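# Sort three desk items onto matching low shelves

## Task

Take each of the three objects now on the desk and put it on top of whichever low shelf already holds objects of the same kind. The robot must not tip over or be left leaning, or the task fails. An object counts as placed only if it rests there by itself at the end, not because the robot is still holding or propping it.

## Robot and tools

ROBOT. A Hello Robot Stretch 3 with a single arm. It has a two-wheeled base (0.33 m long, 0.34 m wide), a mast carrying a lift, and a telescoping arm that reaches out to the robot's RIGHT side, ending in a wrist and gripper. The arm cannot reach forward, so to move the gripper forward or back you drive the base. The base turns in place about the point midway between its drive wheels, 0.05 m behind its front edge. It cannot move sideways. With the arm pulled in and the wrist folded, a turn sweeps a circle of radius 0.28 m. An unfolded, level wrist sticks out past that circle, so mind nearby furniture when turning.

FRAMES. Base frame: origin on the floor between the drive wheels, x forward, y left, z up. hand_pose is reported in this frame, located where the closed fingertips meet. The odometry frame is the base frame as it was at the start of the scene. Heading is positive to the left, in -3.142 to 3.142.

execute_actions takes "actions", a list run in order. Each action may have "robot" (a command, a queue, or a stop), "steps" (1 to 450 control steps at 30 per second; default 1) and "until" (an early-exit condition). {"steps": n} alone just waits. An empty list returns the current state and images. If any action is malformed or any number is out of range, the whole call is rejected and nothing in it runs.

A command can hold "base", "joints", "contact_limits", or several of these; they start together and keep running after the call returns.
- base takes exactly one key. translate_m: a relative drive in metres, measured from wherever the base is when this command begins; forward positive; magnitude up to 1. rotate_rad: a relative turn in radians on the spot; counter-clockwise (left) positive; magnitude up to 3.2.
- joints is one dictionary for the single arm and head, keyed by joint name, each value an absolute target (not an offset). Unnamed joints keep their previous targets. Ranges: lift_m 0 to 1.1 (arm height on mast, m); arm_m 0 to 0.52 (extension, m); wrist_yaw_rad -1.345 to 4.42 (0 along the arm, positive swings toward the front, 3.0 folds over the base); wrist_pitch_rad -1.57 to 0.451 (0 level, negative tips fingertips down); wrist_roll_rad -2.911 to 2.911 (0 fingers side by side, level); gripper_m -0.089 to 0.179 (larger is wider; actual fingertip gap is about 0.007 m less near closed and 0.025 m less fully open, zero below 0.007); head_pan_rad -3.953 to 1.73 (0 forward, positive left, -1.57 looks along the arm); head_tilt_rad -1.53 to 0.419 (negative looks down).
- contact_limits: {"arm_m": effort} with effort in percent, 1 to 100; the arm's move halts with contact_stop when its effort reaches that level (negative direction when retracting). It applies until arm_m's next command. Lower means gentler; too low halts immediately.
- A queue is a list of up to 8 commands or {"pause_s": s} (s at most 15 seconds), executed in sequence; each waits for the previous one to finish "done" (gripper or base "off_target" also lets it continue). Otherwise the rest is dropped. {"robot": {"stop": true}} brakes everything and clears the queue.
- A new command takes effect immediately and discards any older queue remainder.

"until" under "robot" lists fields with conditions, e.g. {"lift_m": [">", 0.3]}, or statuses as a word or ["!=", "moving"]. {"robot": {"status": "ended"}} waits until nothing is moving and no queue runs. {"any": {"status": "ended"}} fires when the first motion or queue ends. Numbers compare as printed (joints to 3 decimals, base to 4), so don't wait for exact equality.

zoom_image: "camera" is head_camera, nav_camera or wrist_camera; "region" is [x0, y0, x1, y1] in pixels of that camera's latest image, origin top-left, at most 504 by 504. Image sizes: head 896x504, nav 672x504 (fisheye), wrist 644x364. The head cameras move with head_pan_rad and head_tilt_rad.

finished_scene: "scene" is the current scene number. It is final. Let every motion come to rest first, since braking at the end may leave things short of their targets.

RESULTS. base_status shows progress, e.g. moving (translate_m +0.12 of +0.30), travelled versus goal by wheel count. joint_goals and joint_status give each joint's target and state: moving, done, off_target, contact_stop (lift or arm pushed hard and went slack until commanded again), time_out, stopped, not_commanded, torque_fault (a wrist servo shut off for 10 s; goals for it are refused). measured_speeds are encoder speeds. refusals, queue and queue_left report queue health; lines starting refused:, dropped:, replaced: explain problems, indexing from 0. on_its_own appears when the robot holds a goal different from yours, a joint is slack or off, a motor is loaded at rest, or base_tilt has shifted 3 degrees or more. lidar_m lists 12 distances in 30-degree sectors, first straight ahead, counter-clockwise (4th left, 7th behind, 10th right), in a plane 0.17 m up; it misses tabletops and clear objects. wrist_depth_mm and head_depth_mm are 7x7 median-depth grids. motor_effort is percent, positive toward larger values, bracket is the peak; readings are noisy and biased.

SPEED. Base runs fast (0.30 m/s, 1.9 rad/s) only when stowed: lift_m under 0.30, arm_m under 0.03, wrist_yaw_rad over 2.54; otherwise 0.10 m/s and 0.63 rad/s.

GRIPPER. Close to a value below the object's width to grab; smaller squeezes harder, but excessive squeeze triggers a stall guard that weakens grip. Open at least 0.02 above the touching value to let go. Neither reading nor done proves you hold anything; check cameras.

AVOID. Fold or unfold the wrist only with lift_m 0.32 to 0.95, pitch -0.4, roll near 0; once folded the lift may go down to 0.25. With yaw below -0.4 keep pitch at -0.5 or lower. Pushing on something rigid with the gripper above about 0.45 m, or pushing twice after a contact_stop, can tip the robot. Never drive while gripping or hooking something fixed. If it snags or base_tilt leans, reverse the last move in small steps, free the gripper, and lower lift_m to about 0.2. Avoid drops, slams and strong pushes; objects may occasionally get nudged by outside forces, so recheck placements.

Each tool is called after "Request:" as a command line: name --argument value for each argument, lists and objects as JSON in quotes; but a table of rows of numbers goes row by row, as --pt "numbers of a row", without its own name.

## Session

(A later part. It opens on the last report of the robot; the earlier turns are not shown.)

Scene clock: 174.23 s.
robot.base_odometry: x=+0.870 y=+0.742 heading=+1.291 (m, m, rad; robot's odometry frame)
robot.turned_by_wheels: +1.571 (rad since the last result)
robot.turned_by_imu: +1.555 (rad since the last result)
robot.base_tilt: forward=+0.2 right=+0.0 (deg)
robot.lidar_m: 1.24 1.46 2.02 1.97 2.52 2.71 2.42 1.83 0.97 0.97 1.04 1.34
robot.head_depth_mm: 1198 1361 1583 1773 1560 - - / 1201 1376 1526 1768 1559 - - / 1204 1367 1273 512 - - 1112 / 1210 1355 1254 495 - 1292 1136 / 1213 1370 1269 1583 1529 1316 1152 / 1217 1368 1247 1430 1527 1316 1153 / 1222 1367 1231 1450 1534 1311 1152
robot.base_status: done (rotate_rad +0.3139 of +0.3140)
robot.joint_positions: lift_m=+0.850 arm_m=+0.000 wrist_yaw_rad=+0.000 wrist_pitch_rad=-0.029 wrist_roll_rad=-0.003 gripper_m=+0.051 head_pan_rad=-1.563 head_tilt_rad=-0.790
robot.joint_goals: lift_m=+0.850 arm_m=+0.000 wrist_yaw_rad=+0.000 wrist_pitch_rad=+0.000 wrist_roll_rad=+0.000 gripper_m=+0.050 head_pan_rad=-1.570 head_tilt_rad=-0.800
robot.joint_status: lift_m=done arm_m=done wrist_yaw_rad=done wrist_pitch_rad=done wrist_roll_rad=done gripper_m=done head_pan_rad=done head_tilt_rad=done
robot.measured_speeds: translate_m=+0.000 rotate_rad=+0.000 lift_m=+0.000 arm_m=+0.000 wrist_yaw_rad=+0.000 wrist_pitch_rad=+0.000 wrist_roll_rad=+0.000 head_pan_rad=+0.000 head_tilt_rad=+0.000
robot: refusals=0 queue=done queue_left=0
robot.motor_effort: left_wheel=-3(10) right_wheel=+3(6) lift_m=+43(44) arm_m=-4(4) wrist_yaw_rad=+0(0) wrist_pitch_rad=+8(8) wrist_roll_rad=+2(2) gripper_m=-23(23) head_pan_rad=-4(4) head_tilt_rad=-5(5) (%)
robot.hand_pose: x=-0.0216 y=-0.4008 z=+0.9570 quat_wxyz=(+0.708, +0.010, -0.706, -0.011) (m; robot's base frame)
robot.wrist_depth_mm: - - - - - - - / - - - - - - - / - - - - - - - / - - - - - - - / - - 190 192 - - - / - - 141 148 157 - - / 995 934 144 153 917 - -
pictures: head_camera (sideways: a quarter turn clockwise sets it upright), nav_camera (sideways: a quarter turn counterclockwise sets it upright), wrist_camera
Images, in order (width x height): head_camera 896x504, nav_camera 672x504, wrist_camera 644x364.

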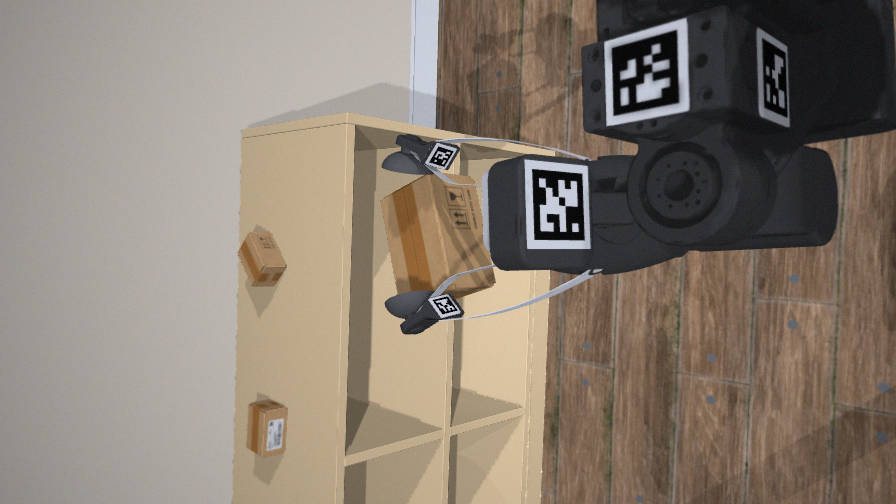

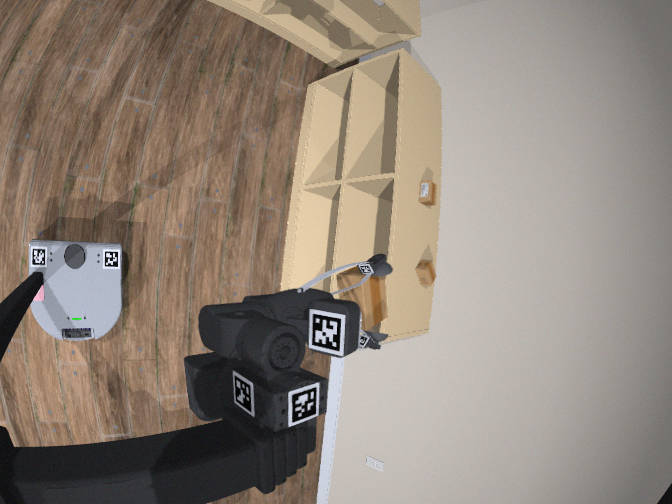

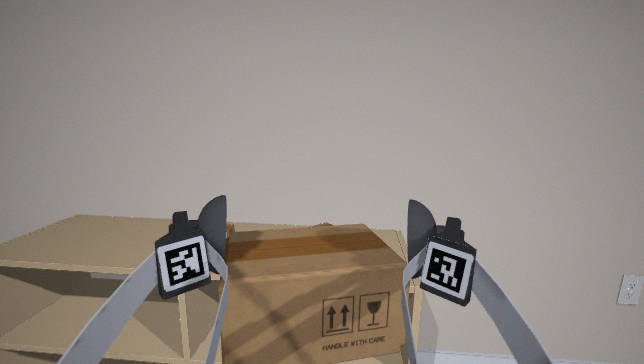

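Request:
execute_actions --actions '[{"robot":[{"base":{"rotate_rad":-1.12}},{"base":{"translate_m":0.39}},{"base":{"rotate_rad":1.135}},{"joints":{"lift_m":0.6,"arm_m":0.25,"head_tilt_rad":-0.95}}],"steps":450,"until":{"robot":{"status":"ended"}}}]'

Scene clock: 198.90 s.
robot.base_odometry: x=+1.254 y=+0.808 heading=+1.306 (m, m, rad; robot's odometry frame)
robot.turned_by_wheels: +0.015 (rad since the last result)
robot.turned_by_imu: +0.017 (rad since the last result)
robot.base_tilt: forward=+0.2 right=+0.0 (deg)
robot.lidar_m: 1.06 1.12 1.98 2.31 2.89 2.97 2.64 1.36 0.72 0.66 0.66 1.03
robot.head_depth_mm: 937 1076 974 1120 1351 1251 1126 / 941 1079 971 1144 1364 - - / 948 1090 969 - 1348 1243 1150 / 953 1096 904 1158 1363 1244 1147 / 957 1100 963 1160 1349 1242 1115 / 963 1099 967 1164 1356 1238 1115 / 971 1097 969 1185 1360 1237 1116
robot.base_status: done (rotate_rad +1.1349 of +1.1350)
robot.joint_positions: lift_m=+0.600 arm_m=+0.250 wrist_yaw_rad=+0.000 wrist_pitch_rad=-0.029 wrist_roll_rad=-0.003 gripper_m=+0.051 head_pan_rad=-1.563 head_tilt_rad=-0.938
robot.joint_goals: lift_m=+0.600 arm_m=+0.250 wrist_yaw_rad=+0.000 wrist_pitch_rad=+0.000 wrist_roll_rad=+0.000 gripper_m=+0.050 head_pan_rad=-1.570 head_tilt_rad=-0.950
robot.joint_status: lift_m=done arm_m=done wrist_yaw_rad=done wrist_pitch_rad=done wrist_roll_rad=done gripper_m=done head_pan_rad=done head_tilt_rad=done
robot.measured_speeds: translate_m=+0.000 rotate_rad=+0.000 lift_m=+0.000 arm_m=+0.000 wrist_yaw_rad=+0.000 wrist_pitch_rad=+0.000 wrist_roll_rad=+0.000 head_pan_rad=+0.000 head_tilt_rad=+0.000
robot: refusals=0 queue=done queue_left=0
robot.motor_effort: left_wheel=-3(10) right_wheel=+2(5) lift_m=+29(42) arm_m=+6(7) wrist_yaw_rad=+0(0) wrist_pitch_rad=+8(8) wrist_roll_rad=+2(2) gripper_m=-23(22) head_pan_rad=-3(3) head_tilt_rad=-6(18) (%)
robot.hand_pose: x=-0.0215 y=-0.6501 z=+0.7074 quat_wxyz=(+0.708, +0.010, -0.706, -0.011) (m; robot's base frame)
robot.wrist_depth_mm: 553 547 523 519 503 487 481 / 585 564 549 531 524 499 493 / 601 578 576 561 541 522 504 / 624 614 592 567 559 540 529 / 418 357 188 190 417 358 444 / 295 296 141 147 157 309 312 / 232 229 145 153 216 237 241
pictures: head_camera (sideways: a quarter turn clockwise sets it upright), nav_camera (sideways: a quarter turn counterclockwise sets it upright), wrist_camera
Images, in order (width x height): head_camera 896x504, nav_camera 672x504, wrist_camera 644x364.

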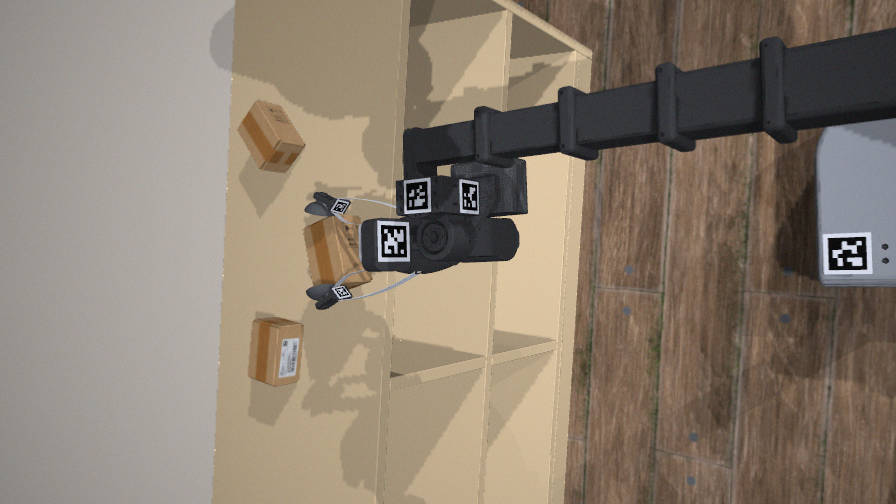

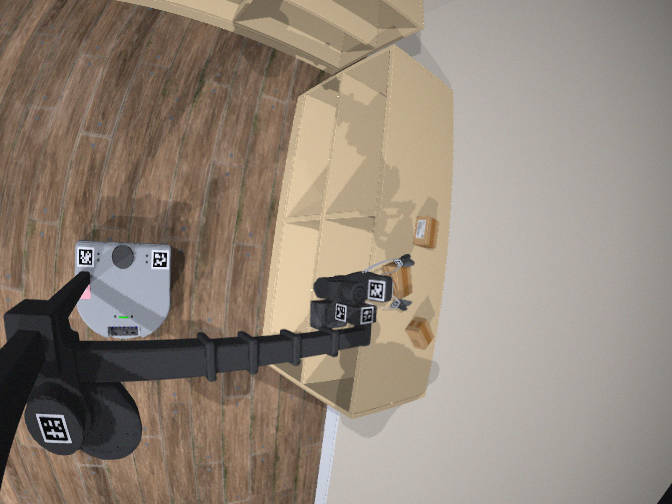

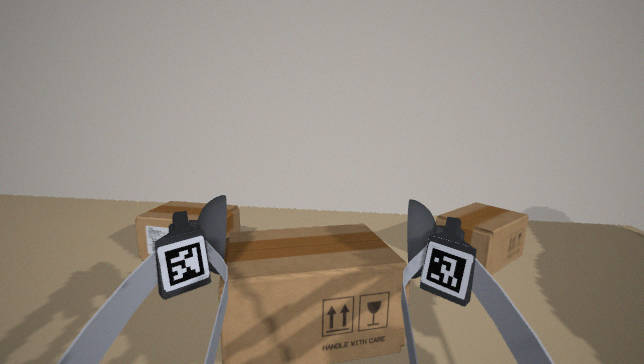

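Request:
execute_actions --actions '[{"robot":[{"joints":{"lift_m":0.56}},{"joints":{"gripper_m":0.115}},{"joints":{"arm_m":0.0}},{"joints":{"lift_m":0.85,"head_pan_rad":0,"head_tilt_rad":-0.6}}],"steps":450,"until":{"robot":{"status":"ended"}}}]'

Request:
execute_actions --actions '[{"robot":{"joints":{"head_pan_rad":-1.57,"head_tilt_rad":-0.9}},"steps":450,"until":{"robot":{"status":"ended"}}}]'

Scene clock: 216.07 s.
robot.base_odometry: x=+1.254 y=+0.808 heading=+1.306 (m, m, rad; robot's odometry frame)
robot.turned_by_wheels: +0.000 (rad since the last result)
robot.turned_by_imu: +0.002 (rad since the last result)
robot.base_tilt: forward=+0.2 right=+0.0 (deg)
robot.lidar_m: 1.07 1.12 1.98 2.32 2.90 2.97 2.63 1.36 0.72 0.66 0.66 1.03
robot.head_depth_mm: 1216 1351 1481 1355 1572 1459 1230 / 1225 1354 1489 1304 1529 1459 1236 / 1227 1347 1495 1364 1568 1457 1242 / 1227 1366 1496 1371 1581 1457 1241 / 1236 1363 1500 1495 1575 1461 1237 / 1242 1373 1516 1371 1564 1460 1244 / 1244 1377 1553 1768 1795 1468 1243
robot.base_status: done (rotate_rad +1.1349 of +1.1350)
robot.joint_positions: lift_m=+0.850 arm_m=+0.000 wrist_yaw_rad=+0.000 wrist_pitch_rad=-0.021 wrist_roll_rad=-0.003 gripper_m=+0.115 head_pan_rad=-0.007 head_tilt_rad=-0.606
robot.joint_goals: lift_m=+0.850 arm_m=+0.000 wrist_yaw_rad=+0.000 wrist_pitch_rad=+0.000 wrist_roll_rad=+0.000 gripper_m=+0.115 head_pan_rad=+0.000 head_tilt_rad=-0.600
robot.joint_status: lift_m=done arm_m=done wrist_yaw_rad=done wrist_pitch_rad=done wrist_roll_rad=done gripper_m=done head_pan_rad=done head_tilt_rad=done
robot.measured_speeds: translate_m=+0.000 rotate_rad=+0.000 lift_m=+0.000 arm_m=+0.000 wrist_yaw_rad=+0.000 wrist_pitch_rad=+0.000 wrist_roll_rad=+0.000 head_pan_rad=+0.000 head_tilt_rad=+0.000
robot: refusals=0 queue=done queue_left=0
robot.motor_effort: left_wheel=-3(3) right_wheel=+2(2) lift_m=+42(44) arm_m=-4(5) wrist_yaw_rad=+0(1) wrist_pitch_rad=+6(8) wrist_roll_rad=+2(1) gripper_m=+0(92) head_pan_rad=+3(40) head_tilt_rad=+2(24) (%)
robot.hand_pose: x=-0.0215 y=-0.4010 z=+0.9590 quat_wxyz=(+0.709, +0.008, -0.706, -0.008) (m; robot's base frame)
robot.wrist_depth_mm: 814 810 766 743 733 719 704 / 840 826 809 786 741 724 721 / 852 861 840 800 772 769 754 / 921 892 888 837 811 782 759 / 949 932 884 878 857 798 787 / 788 734 808 807 749 813 808 / 605 604 619 601 613 626 849
pictures: head_camera (sideways: a quarter turn clockwise sets it upright), nav_camera (sideways: a quarter turn counterclockwise sets it upright), wrist_camera
Images, in order (width x height): head_camera 896x504, nav_camera 672x504, wrist_camera 644x364.

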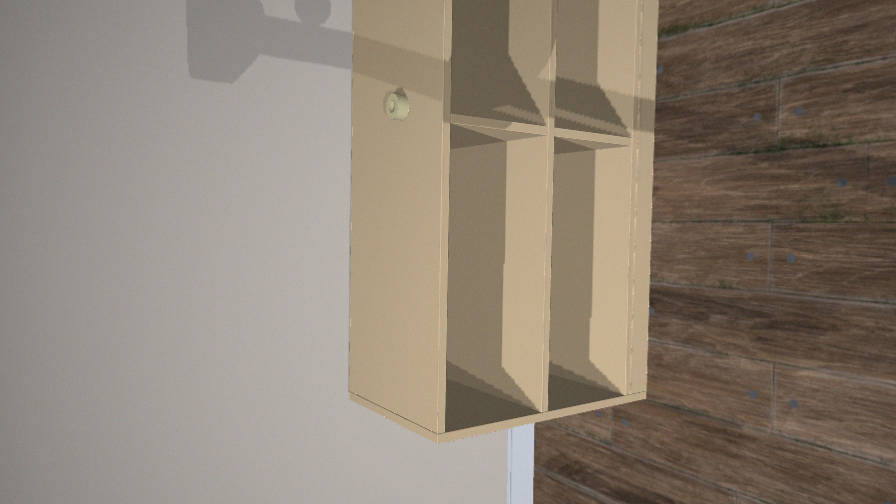

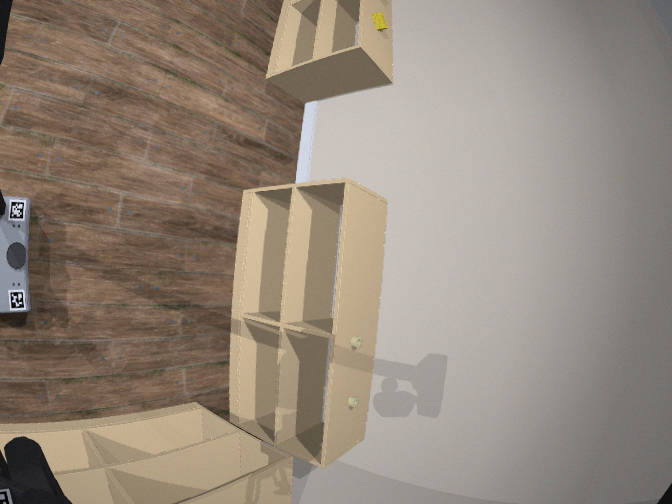

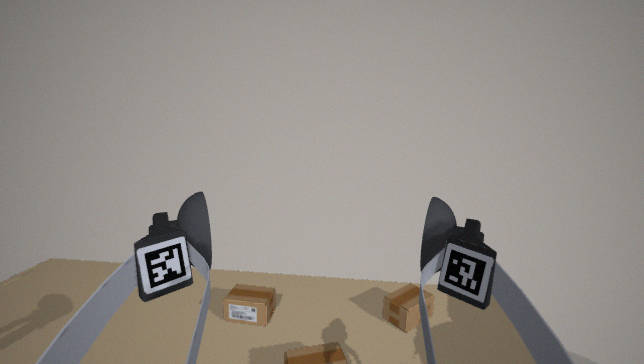

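Scene clock: 217.43 s.
robot.base_odometry: x=+1.254 y=+0.808 heading=+1.306 (m, m, rad; robot's odometry frame)
robot.turned_by_wheels: +0.000 (rad since the last result)
robot.turned_by_imu: +0.000 (rad since the last result)
robot.base_tilt: forward=+0.2 right=+0.0 (deg)
robot.lidar_m: 1.07 1.12 1.99 2.31 2.89 2.98 2.64 1.36 0.72 0.66 0.66 1.03
robot.head_depth_mm: 921 1066 1030 1113 - - 1108 / 925 1073 1004 1141 - - 1106 / 928 1081 1032 931 - - 1146 / 934 1089 1031 876 1357 1239 1143 / 940 1093 1027 1132 1347 1261 1126 / 945 1102 1004 1129 1356 1264 1123 / 953 1109 1026 1160 1372 1258 1124
robot.base_status: done (rotate_rad +1.1349 of +1.1350)
robot.joint_positions: lift_m=+0.850 arm_m=+0.000 wrist_yaw_rad=+0.000 wrist_pitch_rad=-0.021 wrist_roll_rad=-0.003 gripper_m=+0.115 head_pan_rad=-1.563 head_tilt_rad=-0.889
robot.joint_goals: lift_m=+0.850 arm_m=+0.000 wrist_yaw_rad=+0.000 wrist_pitch_rad=+0.000 wrist_roll_rad=+0.000 gripper_m=+0.115 head_pan_rad=-1.570 head_tilt_rad=-0.900
robot.joint_status: lift_m=done arm_m=done wrist_yaw_rad=done wrist_pitch_rad=done wrist_roll_rad=done gripper_m=done head_pan_rad=done head_tilt_rad=done
robot.measured_speeds: translate_m=+0.000 rotate_rad=+0.000 lift_m=+0.000 arm_m=+0.000 wrist_yaw_rad=+0.000 wrist_pitch_rad=+0.000 wrist_roll_rad=+0.000 head_pan_rad=+0.000 head_tilt_rad=+0.000
robot: refusals=0 queue=done queue_left=0
robot.motor_effort: left_wheel=-3(3) right_wheel=+2(2) lift_m=+42(42) arm_m=-4(4) wrist_yaw_rad=+0(0) wrist_pitch_rad=+6(6) wrist_roll_rad=+1(2) gripper_m=+0(1) head_pan_rad=-4(40) head_tilt_rad=-5(26) (%)
robot.hand_pose: x=-0.0215 y=-0.4010 z=+0.9590 quat_wxyz=(+0.709, +0.008, -0.706, -0.008) (m; robot's base frame)
robot.wrist_depth_mm: 815 793 771 747 737 699 693 / 832 818 801 760 740 724 714 / 881 854 816 799 794 758 739 / 912 890 866 829 806 807 776 / 959 922 911 885 837 802 807 / 777 739 778 784 752 844 825 / 604 585 602 608 604 623 837
pictures: head_camera (sideways: a quarter turn clockwise sets it upright), nav_camera (sideways: a quarter turn counterclockwise sets it upright), wrist_camera
Images, in order (width x height): head_camera 896x504, nav_camera 672x504, wrist_camera 644x364.

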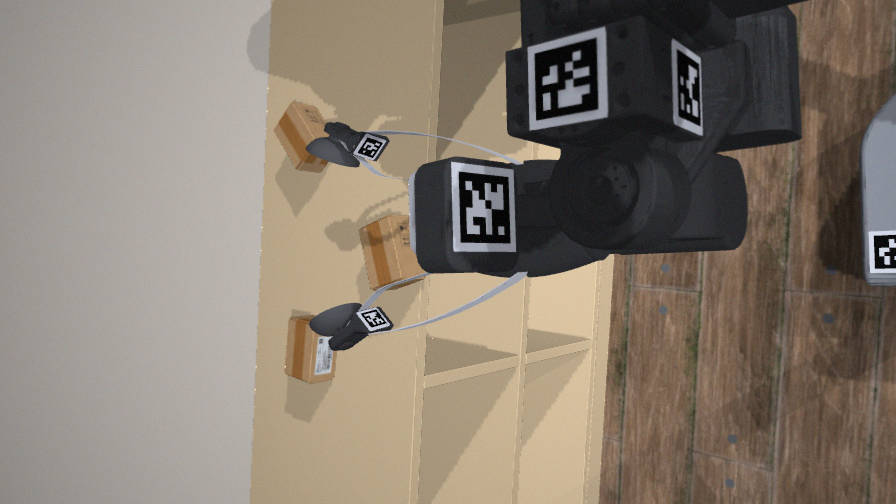

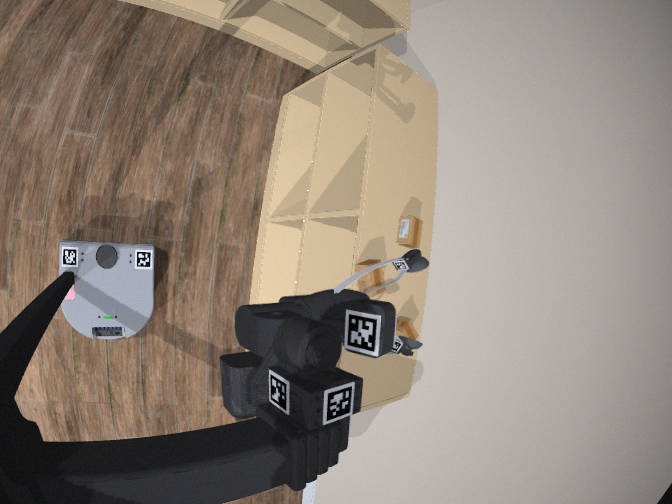

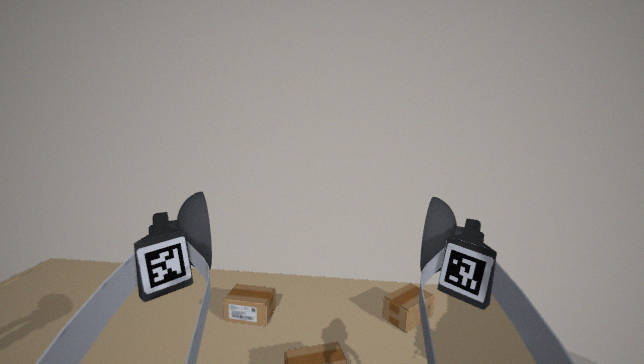

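Request:
execute_actions --actions '[{"robot":[{"joints":{"wrist_pitch_rad":-0.4,"gripper_m":0.04}},{"joints":{"wrist_yaw_rad":3.0},"base":{"rotate_rad":2.848}},{"joints":{"lift_m":0.27}},{"base":{"translate_m":1.0}},{"base":{"translate_m":1.0}},{"base":{"rotate_rad":1.849}},{"joints":{"lift_m":0.85}},{"joints":{"wrist_yaw_rad":0,"gripper_m":0.14}}],"steps":450,"until":{"robot":{"status":"ended"}}},{"steps":450,"until":{"robot":{"status":"ended"}}},{"robot":{"joints":{"wrist_pitch_rad":0}},"steps":100,"until":{"robot":{"status":"ended"}}}]'

Scene clock: 266.83 s.
robot.base_odometry: x=+0.194 y=-0.887 heading=-0.281 (m, m, rad; robot's odometry frame)
robot.turned_by_wheels: +4.697 (rad since the last result)
robot.turned_by_imu: +4.640 (rad since the last result)
robot.base_tilt: forward=+0.2 right=+0.0 (deg)
robot.lidar_m: 1.45 1.54 1.87 2.98 2.89 2.33 2.27 1.37 1.04 0.67 0.81 1.50
robot.head_depth_mm: 1228 1059 860 1589 - 1220 1128 / 1225 1062 861 1598 - 1233 1146 / 1223 1059 860 1586 1498 - - / 1215 1057 860 1561 1498 - - / 1217 1060 859 1586 - 1225 1126 / 1215 1055 856 1358 1428 1261 1126 / 1220 1053 856 1631 1434 1262 1129
robot.base_status: done (rotate_rad +1.8489 of +1.8490)
robot.joint_positions: lift_m=+0.850 arm_m=+0.000 wrist_yaw_rad=+2.999 wrist_pitch_rad=-0.021 wrist_roll_rad=-0.002 gripper_m=+0.040 head_pan_rad=-1.563 head_tilt_rad=-0.889
robot.joint_goals: lift_m=+0.850 arm_m=+0.000 wrist_yaw_rad=+3.000 wrist_pitch_rad=+0.000 wrist_roll_rad=+0.000 gripper_m=+0.040 head_pan_rad=-1.570 head_tilt_rad=-0.900
robot.joint_status: lift_m=done arm_m=done wrist_yaw_rad=done wrist_pitch_rad=done wrist_roll_rad=done gripper_m=done head_pan_rad=done head_tilt_rad=done
robot.measured_speeds: translate_m=+0.000 rotate_rad=+0.000 lift_m=+0.000 arm_m=+0.000 wrist_yaw_rad=+0.000 wrist_pitch_rad=+0.000 wrist_roll_rad=+0.000 head_pan_rad=+0.000 head_tilt_rad=+0.000
robot: refusals=0 queue=done queue_left=0
robot.motor_effort: left_wheel=-3(12) right_wheel=+2(9) lift_m=+42(43) arm_m=-4(4) wrist_yaw_rad=+0(2) wrist_pitch_rad=+6(6) wrist_roll_rad=+1(1) gripper_m=+0(97) head_pan_rad=-3(4) head_tilt_rad=-5(5) (%)
robot.hand_pose: x=+0.0149 y=+0.1078 z=+0.9589 quat_wxyz=(+0.058, +0.705, -0.042, +0.706) (m; robot's base frame)
robot.wrist_depth_mm: - - - - - - - / - - - - - - - / - - - - - - - / - - - - - - - / - - - - - - - / - - - - - - - / - - - - - - -
pictures: head_camera (sideways: a quarter turn clockwise sets it upright), nav_camera (sideways: a quarter turn counterclockwise sets it upright), wrist_camera
Images, in order (width x height): head_camera 896x504, nav_camera 672x504, wrist_camera 644x364.

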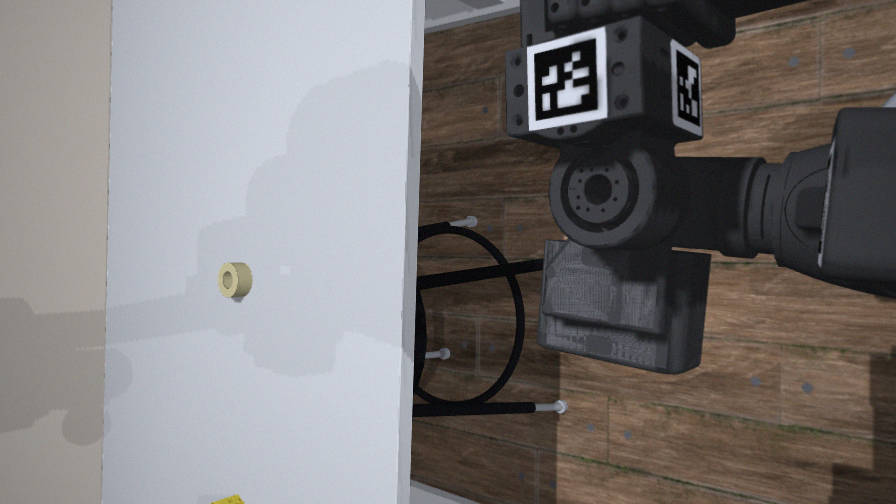

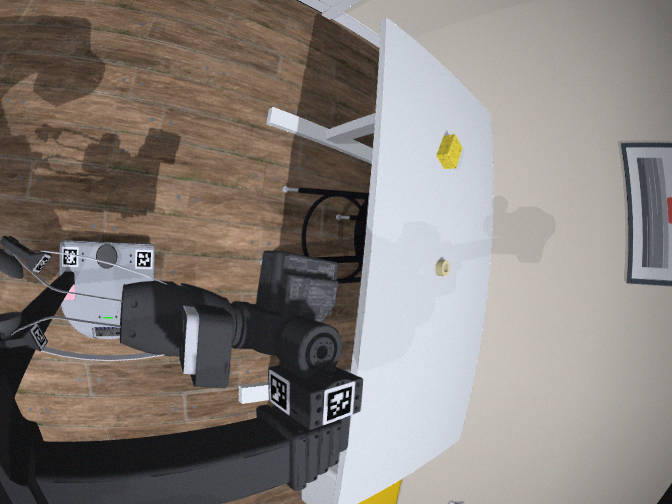

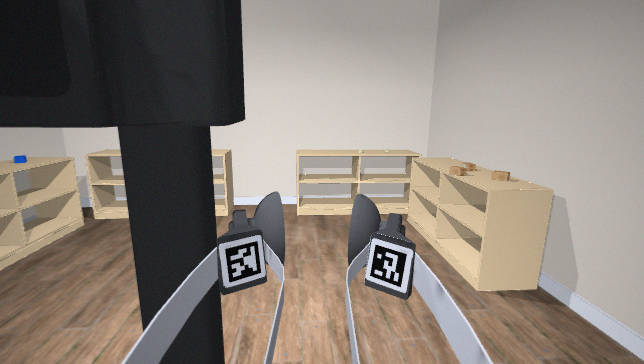

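Request:
execute_actions --actions '[{"robot":[{"joints":{"wrist_pitch_rad":-0.4},"base":{"rotate_rad":-1.2}},{"base":{"translate_m":0.15}},{"base":{"rotate_rad":1.2},"joints":{"wrist_yaw_rad":0}},{"joints":{"wrist_pitch_rad":0,"gripper_m":0.14}},{"joints":{"lift_m":0.72,"arm_m":0.2}}],"steps":450,"until":{"robot":{"status":"ended"}}}]'

Scene clock: 296.67 s.
robot.base_odometry: x=+0.208 y=-1.037 heading=-0.281 (m, m, rad; robot's odometry frame)
robot.turned_by_wheels: +0.000 (rad since the last result)
robot.turned_by_imu: +0.002 (rad since the last result)
robot.base_tilt: forward=+0.2 right=+0.0 (deg)
robot.lidar_m: 1.39 1.49 1.96 3.10 3.03 2.40 2.34 1.34 0.96 0.54 0.66 1.43
robot.head_depth_mm: 1111 1063 861 724 1459 - - / 1114 1062 860 - - 1243 1129 / 1110 1057 860 - 1420 1261 1148 / 1114 1058 869 708 1396 1263 1144 / 1117 1060 858 721 1436 1266 1126 / 1115 1056 858 722 1410 1266 1122 / 1121 1052 857 721 1430 1264 1125
robot.base_status: done (rotate_rad +1.1999 of +1.2000)
robot.joint_positions: lift_m=+0.720 arm_m=+0.200 wrist_yaw_rad=+0.001 wrist_pitch_rad=-0.021 wrist_roll_rad=-0.002 gripper_m=+0.140 head_pan_rad=-1.563 head_tilt_rad=-0.889
robot.joint_goals: lift_m=+0.720 arm_m=+0.200 wrist_yaw_rad=+0.000 wrist_pitch_rad=+0.000 wrist_roll_rad=+0.000 gripper_m=+0.140 head_pan_rad=-1.570 head_tilt_rad=-0.900
robot.joint_status: lift_m=done arm_m=done wrist_yaw_rad=done wrist_pitch_rad=done wrist_roll_rad=done gripper_m=done head_pan_rad=done head_tilt_rad=done
robot.measured_speeds: translate_m=+0.000 rotate_rad=+0.000 lift_m=+0.000 arm_m=+0.000 wrist_yaw_rad=+0.000 wrist_pitch_rad=+0.000 wrist_roll_rad=+0.000 head_pan_rad=+0.000 head_tilt_rad=+0.000
robot: refusals=0 queue=done queue_left=0
robot.motor_effort: left_wheel=-3(11) right_wheel=+2(6) lift_m=+28(40) arm_m=+6(8) wrist_yaw_rad=-1(1) wrist_pitch_rad=+6(8) wrist_roll_rad=+1(2) gripper_m=-1(96) head_pan_rad=-4(4) head_tilt_rad=-5(6) (%)
robot.hand_pose: x=-0.0213 y=-0.6003 z=+0.8294 quat_wxyz=(+0.708, +0.008, -0.706, -0.008) (m; robot's base frame)
robot.wrist_depth_mm: 762 767 744 723 735 742 706 / 786 805 767 764 753 752 743 / 837 837 824 796 773 761 734 / 780 775 826 821 798 778 773 / 434 490 456 457 469 516 490 / 333 291 327 310 329 335 335 / 245 251 252 253 254 255 259
pictures: head_camera (sideways: a quarter turn clockwise sets it upright), nav_camera (sideways: a quarter turn counterclockwise sets it upright), wrist_camera
Images, in order (width x height): head_camera 896x504, nav_camera 672x504, wrist_camera 644x364.

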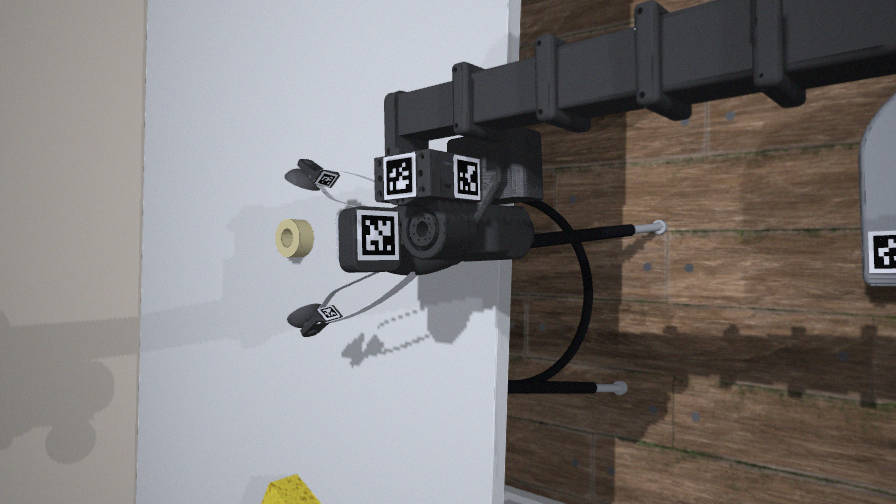

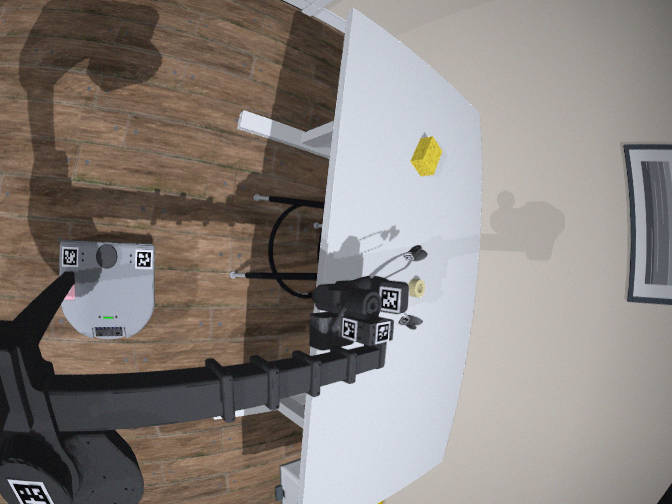

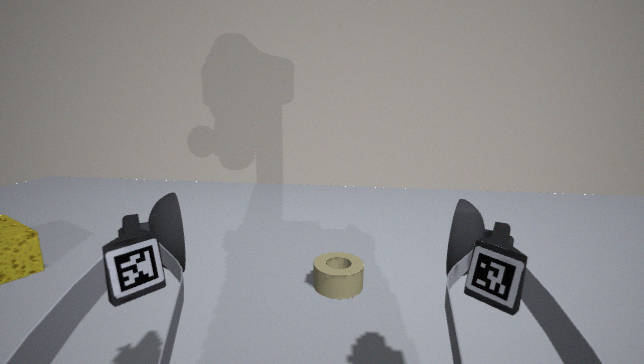

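Request:
execute_actions --actions '[{"robot":[{"base":{"translate_m":-0.015},"joints":{"lift_m":0.652,"gripper_m":0.11}},{"joints":{"arm_m":0.31}}],"steps":300,"until":{"robot":{"status":"ended"}}}]'

Scene clock: 307.30 s.
robot.base_odometry: x=+0.193 y=-1.033 heading=-0.281 (m, m, rad; robot's odometry frame)
robot.turned_by_wheels: +0.000 (rad since the last result)
robot.turned_by_imu: +0.001 (rad since the last result)
robot.base_tilt: forward=+0.2 right=+0.0 (deg)
robot.lidar_m: 1.40 1.50 1.97 3.12 3.00 2.38 2.31 1.32 0.96 0.53 0.67 1.45
robot.head_depth_mm: 1109 1063 861 723 1440 1266 - / 1109 1062 860 741 - - 1129 / 1109 1059 886 677 1423 1255 1143 / 1113 1053 872 691 1410 1265 1144 / 1112 1059 859 724 1439 1261 1124 / 1116 1061 857 721 1405 1263 1123 / 1115 1054 859 722 1436 1261 1127
robot.base_status: done (translate_m -0.0150 of -0.0150)
robot.joint_positions: lift_m=+0.652 arm_m=+0.310 wrist_yaw_rad=+0.001 wrist_pitch_rad=-0.021 wrist_roll_rad=-0.002 gripper_m=+0.110 head_pan_rad=-1.563 head_tilt_rad=-0.889
robot.joint_goals: lift_m=+0.652 arm_m=+0.310 wrist_yaw_rad=+0.000 wrist_pitch_rad=+0.000 wrist_roll_rad=+0.000 gripper_m=+0.110 head_pan_rad=-1.570 head_tilt_rad=-0.900
robot.joint_status: lift_m=done arm_m=done wrist_yaw_rad=done wrist_pitch_rad=done wrist_roll_rad=done gripper_m=done head_pan_rad=done head_tilt_rad=done
robot.measured_speeds: translate_m=+0.000 rotate_rad=+0.000 lift_m=+0.000 arm_m=+0.000 wrist_yaw_rad=+0.000 wrist_pitch_rad=+0.000 wrist_roll_rad=+0.000 head_pan_rad=+0.000 head_tilt_rad=+0.000
robot: refusals=0 queue=done queue_left=0
robot.motor_effort: left_wheel=-3(9) right_wheel=+2(3) lift_m=+28(28) arm_m=+6(6) wrist_yaw_rad=-1(0) wrist_pitch_rad=+6(6) wrist_roll_rad=+1(1) gripper_m=+0(96) head_pan_rad=-4(4) head_tilt_rad=-5(5) (%)
robot.hand_pose: x=-0.0213 y=-0.7103 z=+0.7614 quat_wxyz=(+0.708, +0.008, -0.706, -0.008) (m; robot's base frame)
robot.wrist_depth_mm: 676 644 659 636 627 625 609 / 686 679 679 654 641 639 627 / 730 706 692 691 658 675 661 / 452 468 481 487 494 508 516 / 271 279 279 241 286 287 293 / 194 191 197 181 194 203 203 / - 152 152 154 155 156 157
pictures: head_camera (sideways: a quarter turn clockwise sets it upright), nav_camera (sideways: a quarter turn counterclockwise sets it upright), wrist_camera
Images, in order (width x height): head_camera 896x504, nav_camera 672x504, wrist_camera 644x364.

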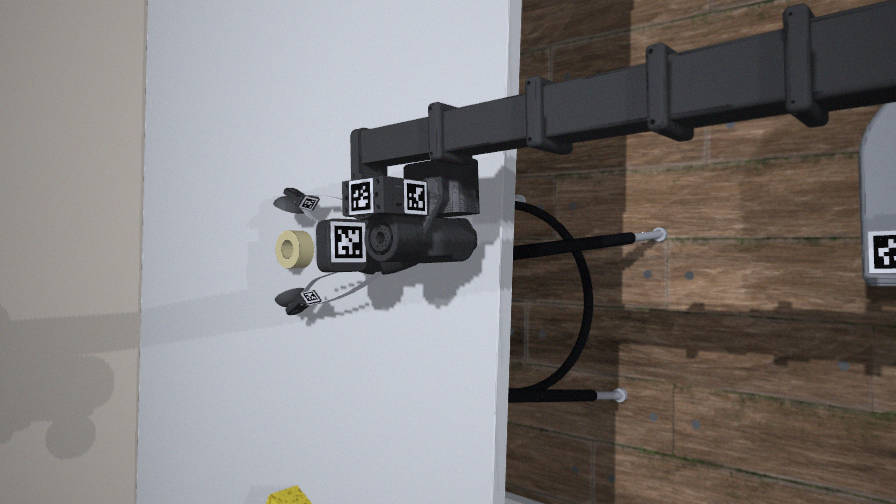

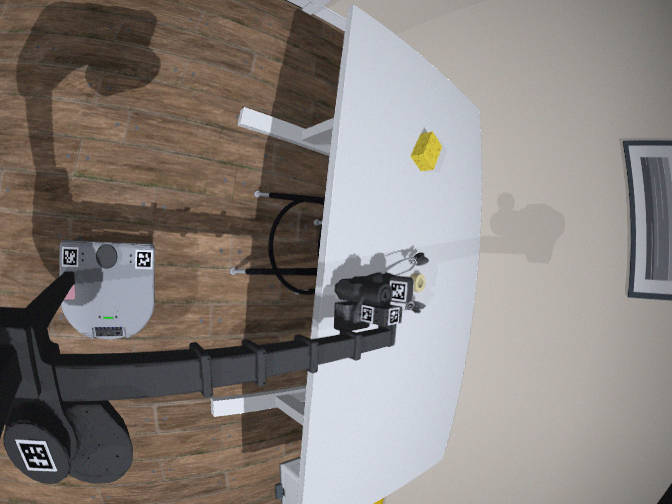

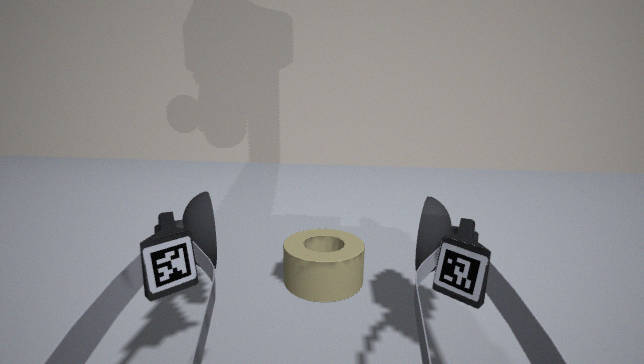

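Request:
execute_actions --actions '[{"robot":[{"joints":{"gripper_m":0.015}},{"pause_s":0.5},{"joints":{"lift_m":0.75}}],"steps":300,"until":{"robot":{"status":"ended"}}}]'

Scene clock: 313.47 s.
robot.base_odometry: x=+0.193 y=-1.033 heading=-0.281 (m, m, rad; robot's odometry frame)
robot.turned_by_wheels: +0.000 (rad since the last result)
robot.turned_by_imu: +0.001 (rad since the last result)
robot.base_tilt: forward=+0.2 right=+0.0 (deg)
robot.lidar_m: 1.40 1.51 1.96 3.11 3.01 2.38 2.32 1.32 0.96 0.54 0.66 1.45
robot.head_depth_mm: 1100 1058 861 740 - - - / 1117 1057 898 - 1438 1262 1127 / 1109 1061 - 717 1438 1260 1140 / 1110 1098 835 723 1406 1263 1145 / 1116 1056 860 722 1437 1261 1124 / 1114 1057 856 723 1406 1260 1124 / 1116 1053 858 722 1435 1257 1127
robot.base_status: done (translate_m -0.0150 of -0.0150)
robot.joint_positions: lift_m=+0.750 arm_m=+0.310 wrist_yaw_rad=+0.001 wrist_pitch_rad=-0.021 wrist_roll_rad=-0.002 gripper_m=+0.015 head_pan_rad=-1.563 head_tilt_rad=-0.889
robot.joint_goals: lift_m=+0.750 arm_m=+0.310 wrist_yaw_rad=+0.000 wrist_pitch_rad=+0.000 wrist_roll_rad=+0.000 gripper_m=+0.015 head_pan_rad=-1.570 head_tilt_rad=-0.900
robot.joint_status: lift_m=done arm_m=done wrist_yaw_rad=done wrist_pitch_rad=done wrist_roll_rad=done gripper_m=done head_pan_rad=done head_tilt_rad=done
robot.measured_speeds: translate_m=+0.000 rotate_rad=+0.000 lift_m=+0.000 arm_m=+0.000 wrist_yaw_rad=+0.000 wrist_pitch_rad=+0.000 wrist_roll_rad=+0.000 head_pan_rad=+0.000 head_tilt_rad=+0.000
robot: refusals=0 queue=done queue_left=0
robot.motor_effort: left_wheel=-3(3) right_wheel=+2(2) lift_m=+42(44) arm_m=+6(6) wrist_yaw_rad=-1(1) wrist_pitch_rad=+6(6) wrist_roll_rad=+1(1) gripper_m=+0(98) head_pan_rad=-4(4) head_tilt_rad=-5(5) (%)
robot.hand_pose: x=-0.0213 y=-0.7103 z=+0.8590 quat_wxyz=(+0.708, +0.008, -0.706, -0.007) (m; robot's base frame)
robot.wrist_depth_mm: 660 662 651 628 629 631 613 / 697 688 682 653 654 635 634 / 710 702 694 688 678 669 663 / 753 739 722 717 686 676 676 / 530 530 534 588 549 553 569 / 373 375 357 361 393 392 398 / 290 292 295 294 296 298 301
pictures: head_camera (sideways: a quarter turn clockwise sets it upright), nav_camera (sideways: a quarter turn counterclockwise sets it upright), wrist_camera
Images, in order (width x height): head_camera 896x504, nav_camera 672x504, wrist_camera 644x364.

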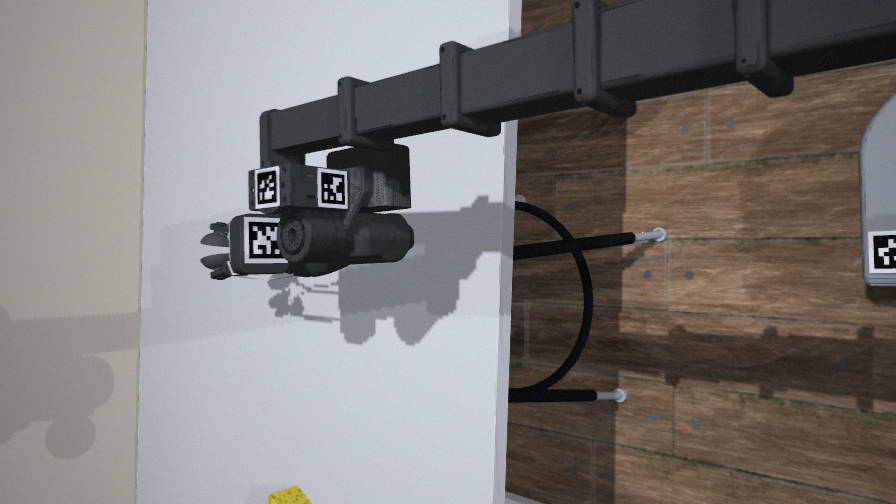

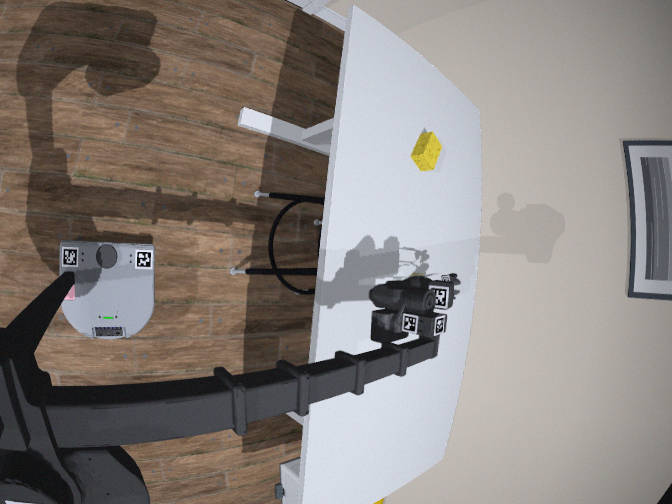

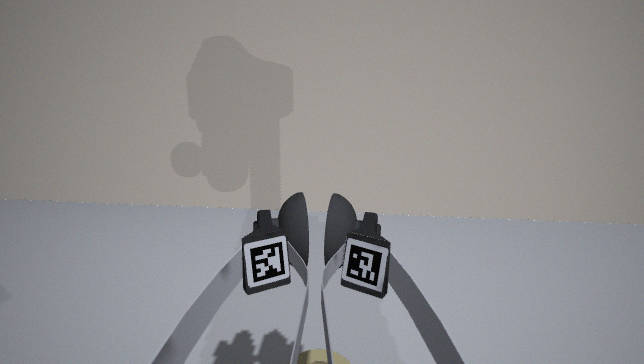

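Request:
execute_actions --actions '[{"robot":[{"joints":{"gripper_m":0.09,"arm_m":0.2}},{"joints":{"lift_m":0.66}}],"steps":300,"until":{"robot":{"status":"ended"}}}]'

Scene clock: 329.10 s.
robot.base_odometry: x=+0.193 y=-1.033 heading=-0.281 (m, m, rad; robot's odometry frame)
robot.turned_by_wheels: +0.000 (rad since the last result)
robot.turned_by_imu: +0.001 (rad since the last result)
robot.base_tilt: forward=+0.3 right=+0.0 (deg)
robot.lidar_m: 1.40 1.50 1.96 3.10 3.02 2.38 2.32 1.32 0.96 0.53 0.66 1.45
robot.head_depth_mm: 1110 1063 862 725 1435 1287 - / 1109 1058 862 741 - 1265 1130 / 1111 1063 860 758 1379 1258 1144 / 1113 1060 860 - 1410 1264 1143 / 1119 1061 860 724 1441 1258 1123 / 1115 1052 856 723 1403 1263 1125 / 1117 1052 857 721 1434 1264 1124
robot.base_status: done (translate_m -0.0150 of -0.0150)
robot.joint_positions: lift_m=+0.660 arm_m=+0.200 wrist_yaw_rad=+0.001 wrist_pitch_rad=-0.021 wrist_roll_rad=-0.002 gripper_m=+0.090 head_pan_rad=-1.563 head_tilt_rad=-0.889
robot.joint_goals: lift_m=+0.660 arm_m=+0.200 wrist_yaw_rad=+0.000 wrist_pitch_rad=+0.000 wrist_roll_rad=+0.000 gripper_m=+0.090 head_pan_rad=-1.570 head_tilt_rad=-0.900
robot.joint_status: lift_m=done arm_m=done wrist_yaw_rad=done wrist_pitch_rad=done wrist_roll_rad=done gripper_m=done head_pan_rad=done head_tilt_rad=done
robot.measured_speeds: translate_m=+0.000 rotate_rad=+0.000 lift_m=+0.000 arm_m=+0.000 wrist_yaw_rad=+0.000 wrist_pitch_rad=+0.000 wrist_roll_rad=+0.000 head_pan_rad=+0.000 head_tilt_rad=+0.000
robot: refusals=0 queue=done queue_left=0
robot.motor_effort: left_wheel=-2(3) right_wheel=+2(2) lift_m=+28(43) arm_m=-4(7) wrist_yaw_rad=-2(1) wrist_pitch_rad=+6(6) wrist_roll_rad=+2(1) gripper_m=+0(96) head_pan_rad=-4(4) head_tilt_rad=-5(6) (%)
robot.hand_pose: x=-0.0213 y=-0.6010 z=+0.7695 quat_wxyz=(+0.708, +0.008, -0.706, -0.007) (m; robot's base frame)
robot.wrist_depth_mm: 791 758 760 741 732 722 728 / 789 796 770 767 752 739 739 / 836 822 814 777 772 778 751 / 501 517 519 532 536 552 566 / 298 300 303 289 340 313 318 / 211 212 207 215 205 220 220 / 172 164 165 165 168 167 170
pictures: head_camera (sideways: a quarter turn clockwise sets it upright), nav_camera (sideways: a quarter turn counterclockwise sets it upright), wrist_camera
Images, in order (width x height): head_camera 896x504, nav_camera 672x504, wrist_camera 644x364.

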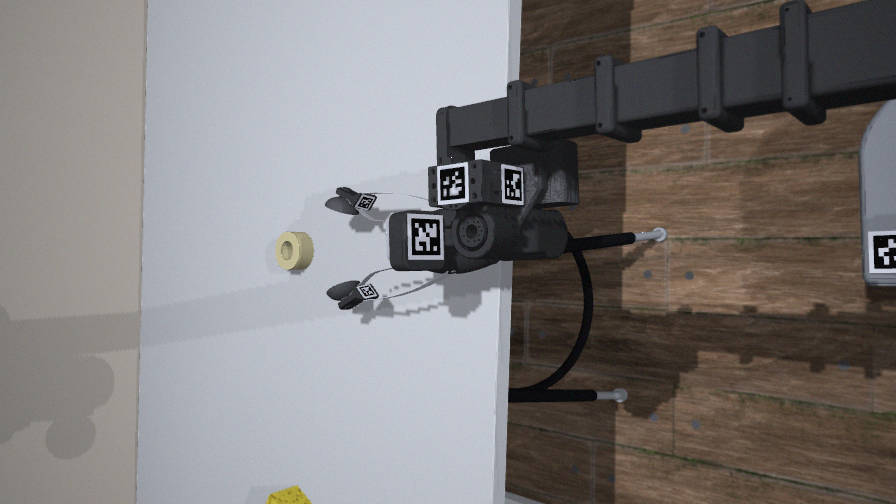

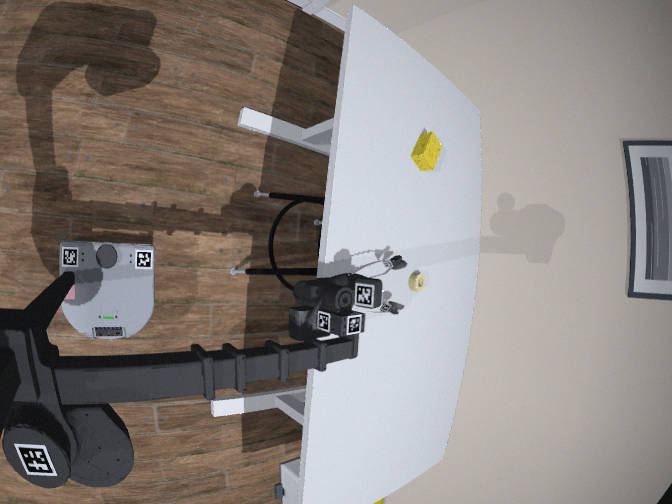

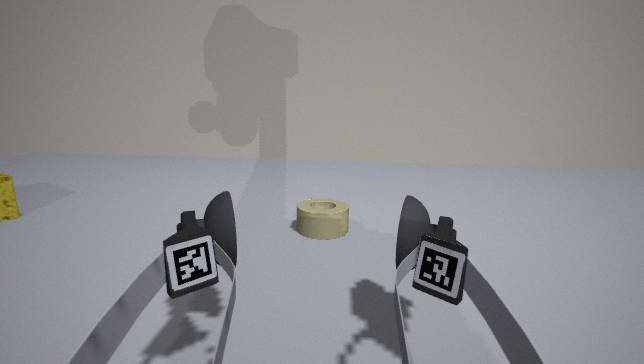

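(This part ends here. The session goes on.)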